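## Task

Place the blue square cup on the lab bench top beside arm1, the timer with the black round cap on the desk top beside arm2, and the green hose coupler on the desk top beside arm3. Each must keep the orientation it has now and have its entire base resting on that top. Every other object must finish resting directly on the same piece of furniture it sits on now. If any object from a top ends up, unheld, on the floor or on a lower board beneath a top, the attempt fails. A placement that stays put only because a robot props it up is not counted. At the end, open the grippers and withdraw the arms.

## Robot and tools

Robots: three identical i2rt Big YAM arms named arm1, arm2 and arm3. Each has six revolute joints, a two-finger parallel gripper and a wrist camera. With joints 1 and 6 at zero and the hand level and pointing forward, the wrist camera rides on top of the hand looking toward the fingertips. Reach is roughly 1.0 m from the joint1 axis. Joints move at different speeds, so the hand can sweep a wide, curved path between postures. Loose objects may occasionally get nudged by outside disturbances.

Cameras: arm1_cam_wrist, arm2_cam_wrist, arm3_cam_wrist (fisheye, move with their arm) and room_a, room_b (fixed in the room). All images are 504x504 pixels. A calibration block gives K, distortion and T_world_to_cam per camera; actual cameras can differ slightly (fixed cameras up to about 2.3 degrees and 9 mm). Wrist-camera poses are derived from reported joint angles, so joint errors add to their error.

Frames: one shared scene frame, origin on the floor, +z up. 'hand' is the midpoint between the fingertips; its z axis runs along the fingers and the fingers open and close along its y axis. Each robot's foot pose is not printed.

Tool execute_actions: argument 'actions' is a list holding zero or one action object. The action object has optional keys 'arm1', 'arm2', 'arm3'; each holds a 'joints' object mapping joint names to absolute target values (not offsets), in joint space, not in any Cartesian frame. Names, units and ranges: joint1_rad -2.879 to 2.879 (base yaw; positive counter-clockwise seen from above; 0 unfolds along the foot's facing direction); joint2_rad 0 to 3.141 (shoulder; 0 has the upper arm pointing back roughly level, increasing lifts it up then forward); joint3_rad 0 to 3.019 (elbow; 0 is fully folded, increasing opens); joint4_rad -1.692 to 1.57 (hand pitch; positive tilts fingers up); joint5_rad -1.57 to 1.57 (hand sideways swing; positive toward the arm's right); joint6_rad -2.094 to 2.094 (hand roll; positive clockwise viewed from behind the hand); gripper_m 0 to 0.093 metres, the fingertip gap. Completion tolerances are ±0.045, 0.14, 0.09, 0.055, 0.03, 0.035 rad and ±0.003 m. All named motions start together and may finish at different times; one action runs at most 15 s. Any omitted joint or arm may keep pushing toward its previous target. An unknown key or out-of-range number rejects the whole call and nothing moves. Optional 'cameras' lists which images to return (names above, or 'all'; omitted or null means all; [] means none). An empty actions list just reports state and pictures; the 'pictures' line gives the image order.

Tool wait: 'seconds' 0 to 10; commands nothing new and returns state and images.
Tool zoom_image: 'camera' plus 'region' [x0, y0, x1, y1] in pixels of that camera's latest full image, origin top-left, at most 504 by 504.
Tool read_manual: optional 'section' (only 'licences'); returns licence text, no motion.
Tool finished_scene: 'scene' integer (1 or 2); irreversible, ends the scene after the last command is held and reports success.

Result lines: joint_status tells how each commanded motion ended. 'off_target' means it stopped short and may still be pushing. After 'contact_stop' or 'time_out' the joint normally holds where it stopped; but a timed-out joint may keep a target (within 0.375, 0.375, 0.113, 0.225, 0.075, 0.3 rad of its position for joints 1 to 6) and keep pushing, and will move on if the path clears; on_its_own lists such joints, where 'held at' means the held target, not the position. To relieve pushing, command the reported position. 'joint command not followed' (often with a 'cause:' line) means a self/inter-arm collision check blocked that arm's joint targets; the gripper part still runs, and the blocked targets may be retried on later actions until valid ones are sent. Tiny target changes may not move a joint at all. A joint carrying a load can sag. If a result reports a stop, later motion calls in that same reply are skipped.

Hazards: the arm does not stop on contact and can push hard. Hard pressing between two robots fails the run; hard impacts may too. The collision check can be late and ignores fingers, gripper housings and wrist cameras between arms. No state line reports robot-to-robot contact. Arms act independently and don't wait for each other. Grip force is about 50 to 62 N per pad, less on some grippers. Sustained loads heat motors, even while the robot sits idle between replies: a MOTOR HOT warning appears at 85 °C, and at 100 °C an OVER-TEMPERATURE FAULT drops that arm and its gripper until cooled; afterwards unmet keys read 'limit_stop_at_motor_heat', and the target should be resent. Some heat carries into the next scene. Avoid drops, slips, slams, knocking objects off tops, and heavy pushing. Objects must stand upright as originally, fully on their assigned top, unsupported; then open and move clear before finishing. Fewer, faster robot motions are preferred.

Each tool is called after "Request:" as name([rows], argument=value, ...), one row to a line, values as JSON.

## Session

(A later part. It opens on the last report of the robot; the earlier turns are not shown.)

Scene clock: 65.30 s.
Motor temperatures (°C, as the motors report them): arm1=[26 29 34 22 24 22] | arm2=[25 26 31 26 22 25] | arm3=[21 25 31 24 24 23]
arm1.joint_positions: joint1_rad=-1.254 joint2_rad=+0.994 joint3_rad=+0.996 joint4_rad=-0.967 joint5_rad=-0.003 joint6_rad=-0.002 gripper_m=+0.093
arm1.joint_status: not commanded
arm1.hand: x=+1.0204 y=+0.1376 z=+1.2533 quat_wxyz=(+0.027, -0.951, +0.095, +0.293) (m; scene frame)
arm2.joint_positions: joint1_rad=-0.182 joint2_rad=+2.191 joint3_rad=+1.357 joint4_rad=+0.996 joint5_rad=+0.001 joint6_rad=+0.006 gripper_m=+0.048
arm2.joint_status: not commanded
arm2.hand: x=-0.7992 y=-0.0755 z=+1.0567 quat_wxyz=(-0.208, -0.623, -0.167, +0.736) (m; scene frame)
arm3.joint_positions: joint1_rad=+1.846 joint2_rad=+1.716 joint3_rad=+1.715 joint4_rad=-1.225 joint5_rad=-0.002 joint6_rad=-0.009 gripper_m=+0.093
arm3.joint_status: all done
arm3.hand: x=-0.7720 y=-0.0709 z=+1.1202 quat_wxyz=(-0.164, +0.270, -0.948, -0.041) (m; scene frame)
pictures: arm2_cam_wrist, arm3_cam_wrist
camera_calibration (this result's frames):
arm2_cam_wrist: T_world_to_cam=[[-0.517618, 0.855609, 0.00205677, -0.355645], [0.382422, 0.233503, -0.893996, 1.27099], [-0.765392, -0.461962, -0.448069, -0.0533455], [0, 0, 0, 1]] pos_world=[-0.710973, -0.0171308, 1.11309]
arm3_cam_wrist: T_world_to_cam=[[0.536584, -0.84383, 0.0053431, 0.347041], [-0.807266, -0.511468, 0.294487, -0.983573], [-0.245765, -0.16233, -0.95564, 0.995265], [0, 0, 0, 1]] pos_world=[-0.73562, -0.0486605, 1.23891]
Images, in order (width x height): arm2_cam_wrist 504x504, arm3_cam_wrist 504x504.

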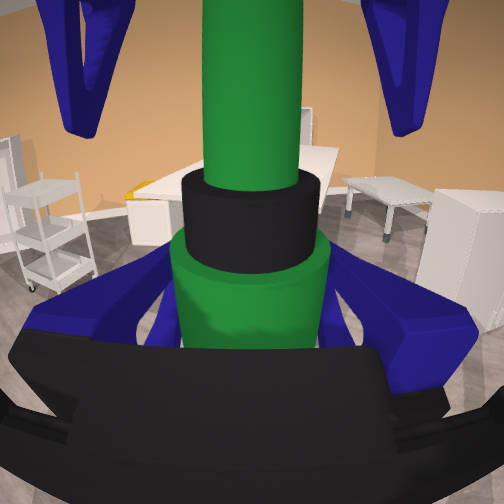

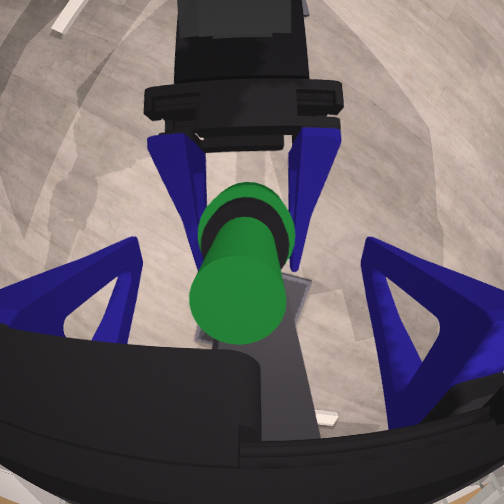

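Request:
execute_actions([
  {"arm3":{"joints":{"gripper_m":0}}},
], cameras=[])

Request:
execute_actions([
  {"arm2":{"joints":{"gripper_m":0.093}}},
], cameras=[])

Request:
execute_actions([
  {"arm2":{"joints":{"joint2_rad":1.97,"joint3_rad":0.86,"joint4_rad":1.3}},"arm3":{"joints":{"joint2_rad":1.6}}},
], cameras=[])

Request:
execute_actions([
  {"arm3":{"joints":{"joint1_rad":-1.32,"joint2_rad":1.75,"joint3_rad":1.4,"joint4_rad":-0.85}},"arm2":{"joints":{"joint2_rad":1.0,"joint4_rad":0}}},
], cameras=["arm3_cam_wrist"])

Request:
execute_actions([
  {"arm3":{"joints":{"joint2_rad":1.89,"joint3_rad":1.275,"joint4_rad":-0.575}}},
], cameras=["arm3_cam_wrist","room_b"])

Scene clock: 66.97 s.
Motor temperatures (°C, as the motors report them): arm1=[26 29 34 22 24 22] | arm2=[25 26 31 26 22 25] | arm3=[21 25 31 24 24 23]
arm1.joint_positions: joint1_rad=-1.254 joint2_rad=+0.994 joint3_rad=+0.996 joint4_rad=-0.967 joint5_rad=-0.003 joint6_rad=-0.002 gripper_m=+0.093
arm1.joint_status: not commanded
arm1.hand: x=+1.0204 y=+0.1376 z=+1.2533 quat_wxyz=(+0.027, -0.951, +0.095, +0.293) (m; scene frame)
arm2.joint_positions: joint1_rad=-0.181 joint2_rad=+2.191 joint3_rad=+1.357 joint4_rad=+0.996 joint5_rad=-0.002 joint6_rad=+0.001 gripper_m=+0.048
arm2.joint_status: not commanded
arm2.hand: x=-0.7983 y=-0.0771 z=+1.0566 quat_wxyz=(-0.207, -0.622, -0.171, +0.736) (m; scene frame)
arm3.joint_positions: joint1_rad=+1.847 joint2_rad=+1.716 joint3_rad=+1.715 joint4_rad=-1.225 joint5_rad=-0.003 joint6_rad=-0.009 gripper_m=+0.026
arm3.joint_status: gripper_m off_target (ended at +0.026, target +0.000)
arm3.hand: x=-0.7724 y=-0.0702 z=+1.1202 quat_wxyz=(-0.164, +0.270, -0.948, -0.041) (m; scene frame)
pictures: none
No camera images: the call's "cameras" was empty. Leave "cameras" out to get every camera's image.

Scene clock: 67.67 s.
Motor temperatures (°C, as the motors report them): arm1=[26 29 34 22 24 22] | arm2=[25 26 31 26 22 25] | arm3=[21 25 31 24 24 23]
arm1.joint_positions: joint1_rad=-1.254 joint2_rad=+0.994 joint3_rad=+0.996 joint4_rad=-0.967 joint5_rad=-0.003 joint6_rad=-0.002 gripper_m=+0.093
arm1.joint_status: not commanded
arm1.hand: x=+1.0204 y=+0.1376 z=+1.2533 quat_wxyz=(+0.027, -0.951, +0.095, +0.293) (m; scene frame)
arm2.joint_positions: joint1_rad=-0.181 joint2_rad=+2.191 joint3_rad=+1.357 joint4_rad=+0.996 joint5_rad=-0.002 joint6_rad=+0.001 gripper_m=+0.093
arm2.joint_status: all done
arm2.hand: x=-0.7983 y=-0.0771 z=+1.0566 quat_wxyz=(-0.207, -0.622, -0.171, +0.736) (m; scene frame)
arm3.joint_positions: joint1_rad=+1.847 joint2_rad=+1.716 joint3_rad=+1.715 joint4_rad=-1.225 joint5_rad=-0.002 joint6_rad=-0.009 gripper_m=+0.026
arm3.joint_status: not commanded
arm3.hand: x=-0.7723 y=-0.0703 z=+1.1202 quat_wxyz=(-0.164, +0.270, -0.948, -0.041) (m; scene frame)
pictures: none
No camera images: the call's "cameras" was empty. Leave "cameras" out to get every camera's image.

Scene clock: 68.93 s.
Motor temperatures (°C, as the motors report them): arm1=[26 29 34 22 24 22] | arm2=[25 26 31 26 22 25] | arm3=[21 25 31 24 24 23]
arm1.joint_positions: joint1_rad=-1.254 joint2_rad=+0.994 joint3_rad=+0.996 joint4_rad=-0.967 joint5_rad=-0.003 joint6_rad=-0.002 gripper_m=+0.093
arm1.joint_status: not commanded
arm1.hand: x=+1.0204 y=+0.1376 z=+1.2533 quat_wxyz=(+0.027, -0.951, +0.095, +0.293) (m; scene frame)
arm2.joint_positions: joint1_rad=-0.181 joint2_rad=+1.966 joint3_rad=+0.865 joint4_rad=+1.292 joint5_rad=-0.002 joint6_rad=+0.001 gripper_m=+0.093
arm2.joint_status: all done
arm2.hand: x=-0.6680 y=+0.0013 z=+1.0592 quat_wxyz=(-0.209, -0.611, -0.168, +0.745) (m; scene frame)
arm3.joint_positions: joint1_rad=+1.847 joint2_rad=+1.592 joint3_rad=+1.714 joint4_rad=-1.225 joint5_rad=-0.002 joint6_rad=-0.009 gripper_m=+0.026
arm3.joint_status: all done
arm3.hand: x=-0.7904 y=-0.0804 z=+1.1916 quat_wxyz=(-0.222, +0.267, -0.936, -0.057) (m; scene frame)
pictures: none
No camera images: the call's "cameras" was empty. Leave "cameras" out to get every camera's image.

Scene clock: 71.70 s.
Motor temperatures (°C, as the motors report them): arm1=[26 28 34 22 24 22] | arm2=[25 26 31 26 22 25] | arm3=[21 25 31 24 24 23]
arm1.joint_positions: joint1_rad=-1.254 joint2_rad=+0.994 joint3_rad=+0.996 joint4_rad=-0.967 joint5_rad=-0.003 joint6_rad=-0.002 gripper_m=+0.093
arm1.joint_status: not commanded
arm1.hand: x=+1.0204 y=+0.1376 z=+1.2533 quat_wxyz=(+0.027, -0.951, +0.095, +0.293) (m; scene frame)
arm2.joint_positions: joint1_rad=-0.181 joint2_rad=+0.994 joint3_rad=+0.865 joint4_rad=+0.008 joint5_rad=-0.002 joint6_rad=+0.001 gripper_m=+0.093
arm2.joint_status: all done
arm2.hand: x=-0.5390 y=+0.0804 z=+1.3045 quat_wxyz=(-0.181, -0.720, -0.198, +0.640) (m; scene frame)
arm3.joint_positions: joint1_rad=-1.328 joint2_rad=+1.772 joint3_rad=+1.376 joint4_rad=-0.851 joint5_rad=+0.003 joint6_rad=-0.009 gripper_m=+0.026
arm3.joint_status: all done
arm3.hand: x=-1.8121 y=-0.6783 z=+0.9709 quat_wxyz=(-0.045, -0.953, -0.253, +0.158) (m; scene frame)
pictures: arm3_cam_wrist
camera_calibration (this result's frames):
arm3_cam_wrist: T_world_to_cam=[[-0.507948, 0.86132, -0.0108209, -0.327069], [0.819137, 0.486882, 0.303251, 1.52605], [0.266464, 0.145172, -0.952849, 1.63245], [0, 0, 0, 1]] pos_world=[-1.85117, -0.69828, 1.08916]
Images, in order (width x height): arm3_cam_wrist 504x504.

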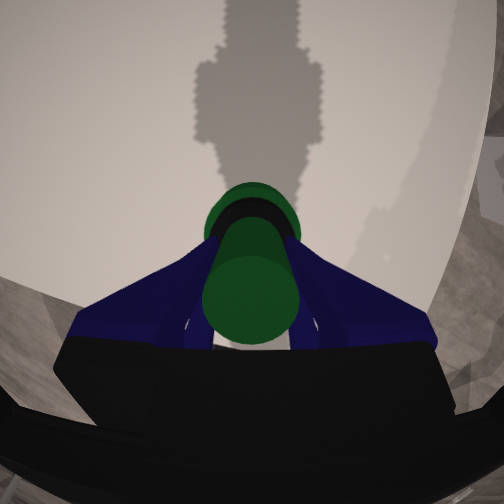

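Scene clock: 72.90 s.
Motor temperatures (°C, as the motors report them): arm1=[26 28 34 22 24 22] | arm2=[25 26 31 26 22 25] | arm3=[21 25 31 24 24 23]
arm1.joint_positions: joint1_rad=-1.254 joint2_rad=+0.994 joint3_rad=+0.996 joint4_rad=-0.967 joint5_rad=-0.003 joint6_rad=-0.002 gripper_m=+0.093
arm1.joint_status: not commanded
arm1.hand: x=+1.0204 y=+0.1376 z=+1.2533 quat_wxyz=(+0.027, -0.951, +0.095, +0.293) (m; scene frame)
arm2.joint_positions: joint1_rad=-0.181 joint2_rad=+0.994 joint3_rad=+0.865 joint4_rad=+0.008 joint5_rad=-0.002 joint6_rad=+0.001 gripper_m=+0.093
arm2.joint_status: not commanded
arm2.hand: x=-0.5390 y=+0.0804 z=+1.3045 quat_wxyz=(-0.181, -0.720, -0.198, +0.640) (m; scene frame)
arm3.joint_positions: joint1_rad=-1.328 joint2_rad=+1.907 joint3_rad=+1.255 joint4_rad=-0.592 joint5_rad=+0.003 joint6_rad=-0.009 gripper_m=+0.026
arm3.joint_status: all done
arm3.hand: x=-1.8108 y=-0.6789 z=+0.8641 quat_wxyz=(-0.045, -0.953, -0.253, +0.159) (m; scene frame)
pictures: arm3_cam_wrist, room_b
camera_calibration (this result's frames):
arm3_cam_wrist: T_world_to_cam=[[-0.507949, 0.86132, -0.0107731, -0.327138], [0.819751, 0.487201, 0.30107, 1.56083], [0.264566, 0.144097, -0.953541, 1.52684], [0, 0, 0, 1]] pos_world=[-1.84961, -0.698681, 0.982461]
Images, in order (width x height): arm3_cam_wrist 504x504, room_b 504x504.

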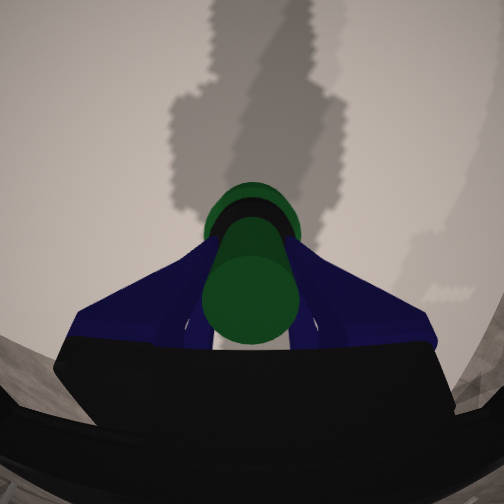

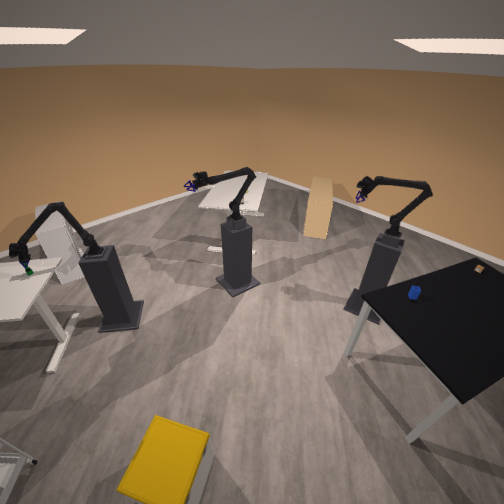

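Request:
execute_actions([
  {"arm3":{"joints":{"joint2_rad":1.945,"joint4_rad":-0.525}}},
], cameras=[])

Request:
execute_actions([
  {"arm3":{"joints":{"joint2_rad":1.98,"joint4_rad":-0.51}}},
], cameras=["arm3_cam_wrist"])

Scene clock: 74.07 s.
Motor temperatures (°C, as the motors report them): arm1=[26 28 34 22 24 22] | arm2=[25 25 31 26 22 25] | arm3=[21 25 31 24 24 23]
arm1.joint_positions: joint1_rad=-1.254 joint2_rad=+0.994 joint3_rad=+0.996 joint4_rad=-0.967 joint5_rad=-0.003 joint6_rad=-0.002 gripper_m=+0.093
arm1.joint_status: not commanded
arm1.hand: x=+1.0204 y=+0.1376 z=+1.2533 quat_wxyz=(+0.027, -0.951, +0.095, +0.293) (m; scene frame)
arm2.joint_positions: joint1_rad=-0.181 joint2_rad=+0.994 joint3_rad=+0.865 joint4_rad=+0.008 joint5_rad=-0.002 joint6_rad=+0.001 gripper_m=+0.093
arm2.joint_status: not commanded
arm2.hand: x=-0.5390 y=+0.0804 z=+1.3045 quat_wxyz=(-0.181, -0.720, -0.198, +0.640) (m; scene frame)
arm3.joint_positions: joint1_rad=-1.328 joint2_rad=+1.937 joint3_rad=+1.255 joint4_rad=-0.542 joint5_rad=+0.002 joint6_rad=-0.009 gripper_m=+0.026
arm3.joint_status: all done
arm3.hand: x=-1.8173 y=-0.6828 z=+0.8507 quat_wxyz=(-0.047, -0.952, -0.252, +0.169) (m; scene frame)
pictures: none
No camera images: the call's "cameras" was empty. Leave "cameras" out to get every camera's image.

Scene clock: 74.60 s.
Motor temperatures (°C, as the motors report them): arm1=[26 28 34 22 24 22] | arm2=[25 25 31 26 22 25] | arm3=[21 25 31 24 24 23]
arm1.joint_positions: joint1_rad=-1.254 joint2_rad=+0.994 joint3_rad=+0.996 joint4_rad=-0.967 joint5_rad=-0.003 joint6_rad=-0.002 gripper_m=+0.093
arm1.joint_status: not commanded
arm1.hand: x=+1.0204 y=+0.1376 z=+1.2533 quat_wxyz=(+0.027, -0.951, +0.095, +0.293) (m; scene frame)
arm2.joint_positions: joint1_rad=-0.181 joint2_rad=+0.994 joint3_rad=+0.865 joint4_rad=+0.008 joint5_rad=-0.002 joint6_rad=+0.001 gripper_m=+0.093
arm2.joint_status: not commanded
arm2.hand: x=-0.5390 y=+0.0804 z=+1.3045 quat_wxyz=(-0.181, -0.720, -0.198, +0.640) (m; scene frame)
arm3.joint_positions: joint1_rad=-1.328 joint2_rad=+1.942 joint3_rad=+1.255 joint4_rad=-0.524 joint5_rad=+0.002 joint6_rad=-0.009 gripper_m=+0.026
arm3.joint_status: all done
arm3.hand: x=-1.8203 y=-0.6845 z=+0.8495 quat_wxyz=(-0.049, -0.951, -0.252, +0.175) (m; scene frame)
pictures: arm3_cam_wrist
camera_calibration (this result's frames):
arm3_cam_wrist: T_world_to_cam=[[-0.508184, 0.861181, -0.0107913, -0.327751], [0.827945, 0.491946, 0.269253, 1.62098], [0.237184, 0.127896, -0.963009, 1.46341], [0, 0, 0, 1]] pos_world=[-1.85574, -0.702345, 0.969288]
Images, in order (width x height): arm3_cam_wrist 504x504.

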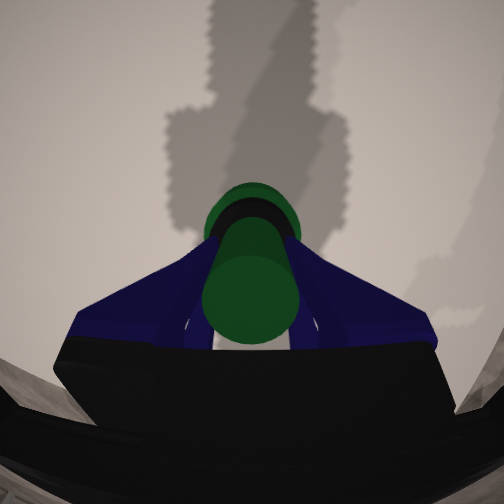

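Request:
execute_actions(actions=[], cameras=[])

Scene clock: 74.73 s.
Motor temperatures (°C, as the motors report them): arm1=[26 28 34 22 24 22] | arm2=[25 25 31 26 22 25] | arm3=[21 25 31 24 24 23]
arm1.joint_positions: joint1_rad=-1.254 joint2_rad=+0.994 joint3_rad=+0.996 joint4_rad=-0.967 joint5_rad=-0.003 joint6_rad=-0.002 gripper_m=+0.093
arm1.joint_status: not commanded
arm1.hand: x=+1.0204 y=+0.1376 z=+1.2533 quat_wxyz=(+0.027, -0.951, +0.095, +0.293) (m; scene frame)
arm2.joint_positions: joint1_rad=-0.181 joint2_rad=+0.994 joint3_rad=+0.865 joint4_rad=+0.008 joint5_rad=-0.002 joint6_rad=+0.001 gripper_m=+0.093
arm2.joint_status: not commanded
arm2.hand: x=-0.5390 y=+0.0804 z=+1.3045 quat_wxyz=(-0.181, -0.720, -0.198, +0.640) (m; scene frame)
arm3.joint_positions: joint1_rad=-1.328 joint2_rad=+1.942 joint3_rad=+1.255 joint4_rad=-0.524 joint5_rad=+0.002 joint6_rad=-0.009 gripper_m=+0.026
arm3.joint_status: all done
arm3.hand: x=-1.8203 y=-0.6845 z=+0.8495 quat_wxyz=(-0.049, -0.951, -0.252, +0.175) (m; scene frame)
pictures: none
No camera images: the call's "cameras" was empty. Leave "cameras" out to get every camera's image.

Request:
execute_actions([
  {"arm3":{"joints":{"joint2_rad":1.945,"gripper_m":0.093}}},
], cameras=["arm3_cam_wrist"])

Request:
execute_actions([
  {"arm3":{"joints":{"joint2_rad":1.6,"joint4_rad":-0.7}}},
])

Scene clock: 75.67 s.
Motor temperatures (°C, as the motors report them): arm1=[26 28 34 22 24 22] | arm2=[25 25 32 26 22 25] | arm3=[21 25 31 24 24 23]
arm1.joint_positions: joint1_rad=-1.254 joint2_rad=+0.994 joint3_rad=+0.996 joint4_rad=-0.967 joint5_rad=-0.003 joint6_rad=-0.002 gripper_m=+0.093
arm1.joint_status: not commanded
arm1.hand: x=+1.0204 y=+0.1376 z=+1.2533 quat_wxyz=(+0.027, -0.951, +0.095, +0.293) (m; scene frame)
arm2.joint_positions: joint1_rad=-0.181 joint2_rad=+0.994 joint3_rad=+0.865 joint4_rad=+0.008 joint5_rad=-0.002 joint6_rad=+0.001 gripper_m=+0.093
arm2.joint_status: not commanded
arm2.hand: x=-0.5390 y=+0.0804 z=+1.3045 quat_wxyz=(-0.181, -0.720, -0.198, +0.640) (m; scene frame)
arm3.joint_positions: joint1_rad=-1.328 joint2_rad=+1.942 joint3_rad=+1.255 joint4_rad=-0.524 joint5_rad=+0.001 joint6_rad=-0.009 gripper_m=+0.093
arm3.joint_status: all done
arm3.hand: x=-1.8204 y=-0.6846 z=+0.8496 quat_wxyz=(-0.050, -0.950, -0.252, +0.175) (m; scene frame)
pictures: arm3_cam_wrist
camera_calibration (this result's frames):
arm3_cam_wrist: T_world_to_cam=[[-0.5083, 0.861108, -0.0111393, -0.327652], [0.827922, 0.492189, 0.268876, 1.6215], [0.237014, 0.127447, -0.96311, 1.46294], [0, 0, 0, 1]] pos_world=[-1.85576, -0.70239, 0.969336]
Images, in order (width x height): arm3_cam_wrist 504x504.

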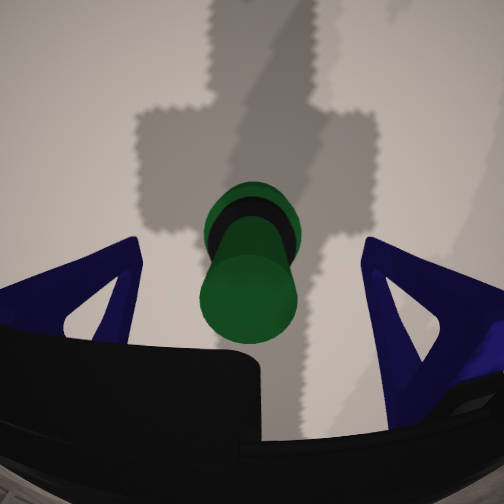

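Scene clock: 77.03 s.
Motor temperatures (°C, as the motors report them): arm1=[26 28 34 22 24 22] | arm2=[25 25 32 26 22 25] | arm3=[21 25 31 24 24 23]
arm1.joint_positions: joint1_rad=-1.254 joint2_rad=+0.994 joint3_rad=+0.996 joint4_rad=-0.967 joint5_rad=-0.003 joint6_rad=-0.002 gripper_m=+0.093
arm1.joint_status: not commanded
arm1.hand: x=+1.0204 y=+0.1376 z=+1.2533 quat_wxyz=(+0.027, -0.951, +0.095, +0.293) (m; scene frame)
arm2.joint_positions: joint1_rad=-0.181 joint2_rad=+0.994 joint3_rad=+0.865 joint4_rad=+0.008 joint5_rad=-0.002 joint6_rad=+0.001 gripper_m=+0.093
arm2.joint_status: not commanded
arm2.hand: x=-0.5390 y=+0.0804 z=+1.3045 quat_wxyz=(-0.181, -0.720, -0.198, +0.640) (m; scene frame)
arm3.joint_positions: joint1_rad=-1.328 joint2_rad=+1.594 joint3_rad=+1.258 joint4_rad=-0.690 joint5_rad=+0.001 joint6_rad=-0.009 gripper_m=+0.093
arm3.joint_status: all done
arm3.hand: x=-1.8048 y=-0.6737 z=+1.0339 quat_wxyz=(-0.072, -0.930, -0.246, +0.262) (m; scene frame)
pictures: arm1_cam_wrist, arm2_cam_wrist, arm3_cam_wrist, room_a, room_b
camera_calibration (this result's frames):
arm1_cam_wrist: T_world_to_cam=[[0.194487, 0.980872, -0.00801058, -0.326005], [0.980246, -0.19405, 0.0382419, -1.01936], [0.0359559, -0.0152899, -0.999236, 1.34065], [0, 0, 0, 1]] pos_world=[1.01442, 0.142461, 1.376]
arm2_cam_wrist: T_world_to_cam=[[-0.52408, 0.851649, 0.00585942, -0.363044], [0.577055, 0.360146, -0.733009, 1.24142], [-0.626377, -0.380774, -0.680194, 0.700057], [0, 0, 0, 1]] pos_world=[-0.468133, 0.128657, 1.38827]
arm3_cam_wrist: T_world_to_cam=[[-0.508123, 0.861254, -0.00722866, -0.330739], [0.857588, 0.506702, 0.0882982, 1.80364], [0.07971, 0.0386672, -0.996068, 1.32577], [0, 0, 0, 1]] pos_world=[-1.82051, -0.68032, 1.15891]
Images, in order (width x height): arm1_cam_wrist 504x504, arm2_cam_wrist 504x504, arm3_cam_wrist 504x504, room_a 504x504, room_b 504x504.

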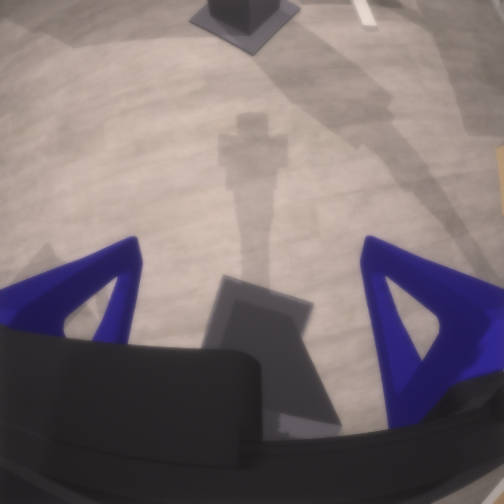

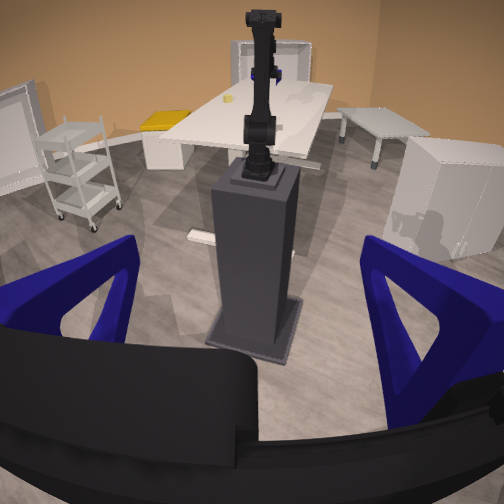

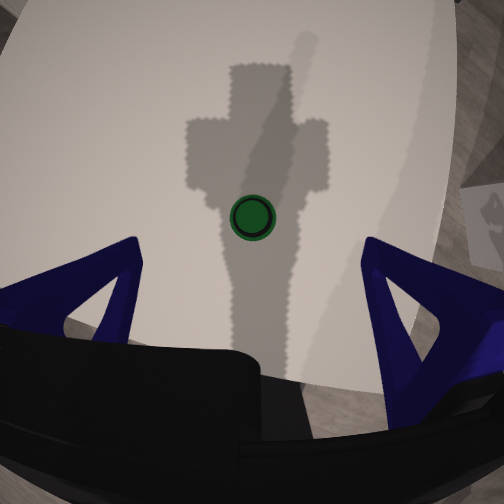

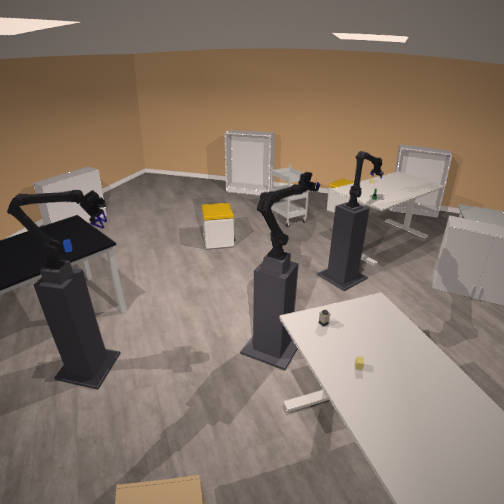

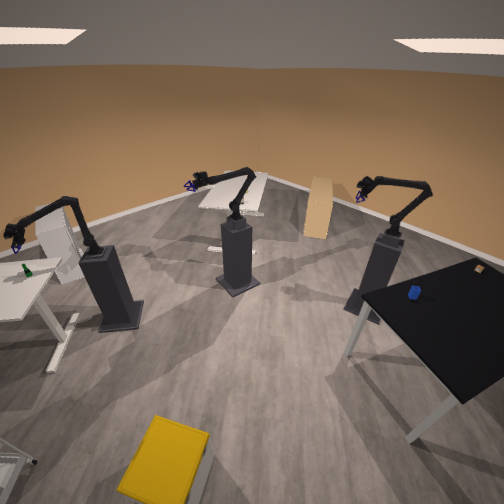

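Request:
finished_scene(scene=1)

The scene is finished: the task was done.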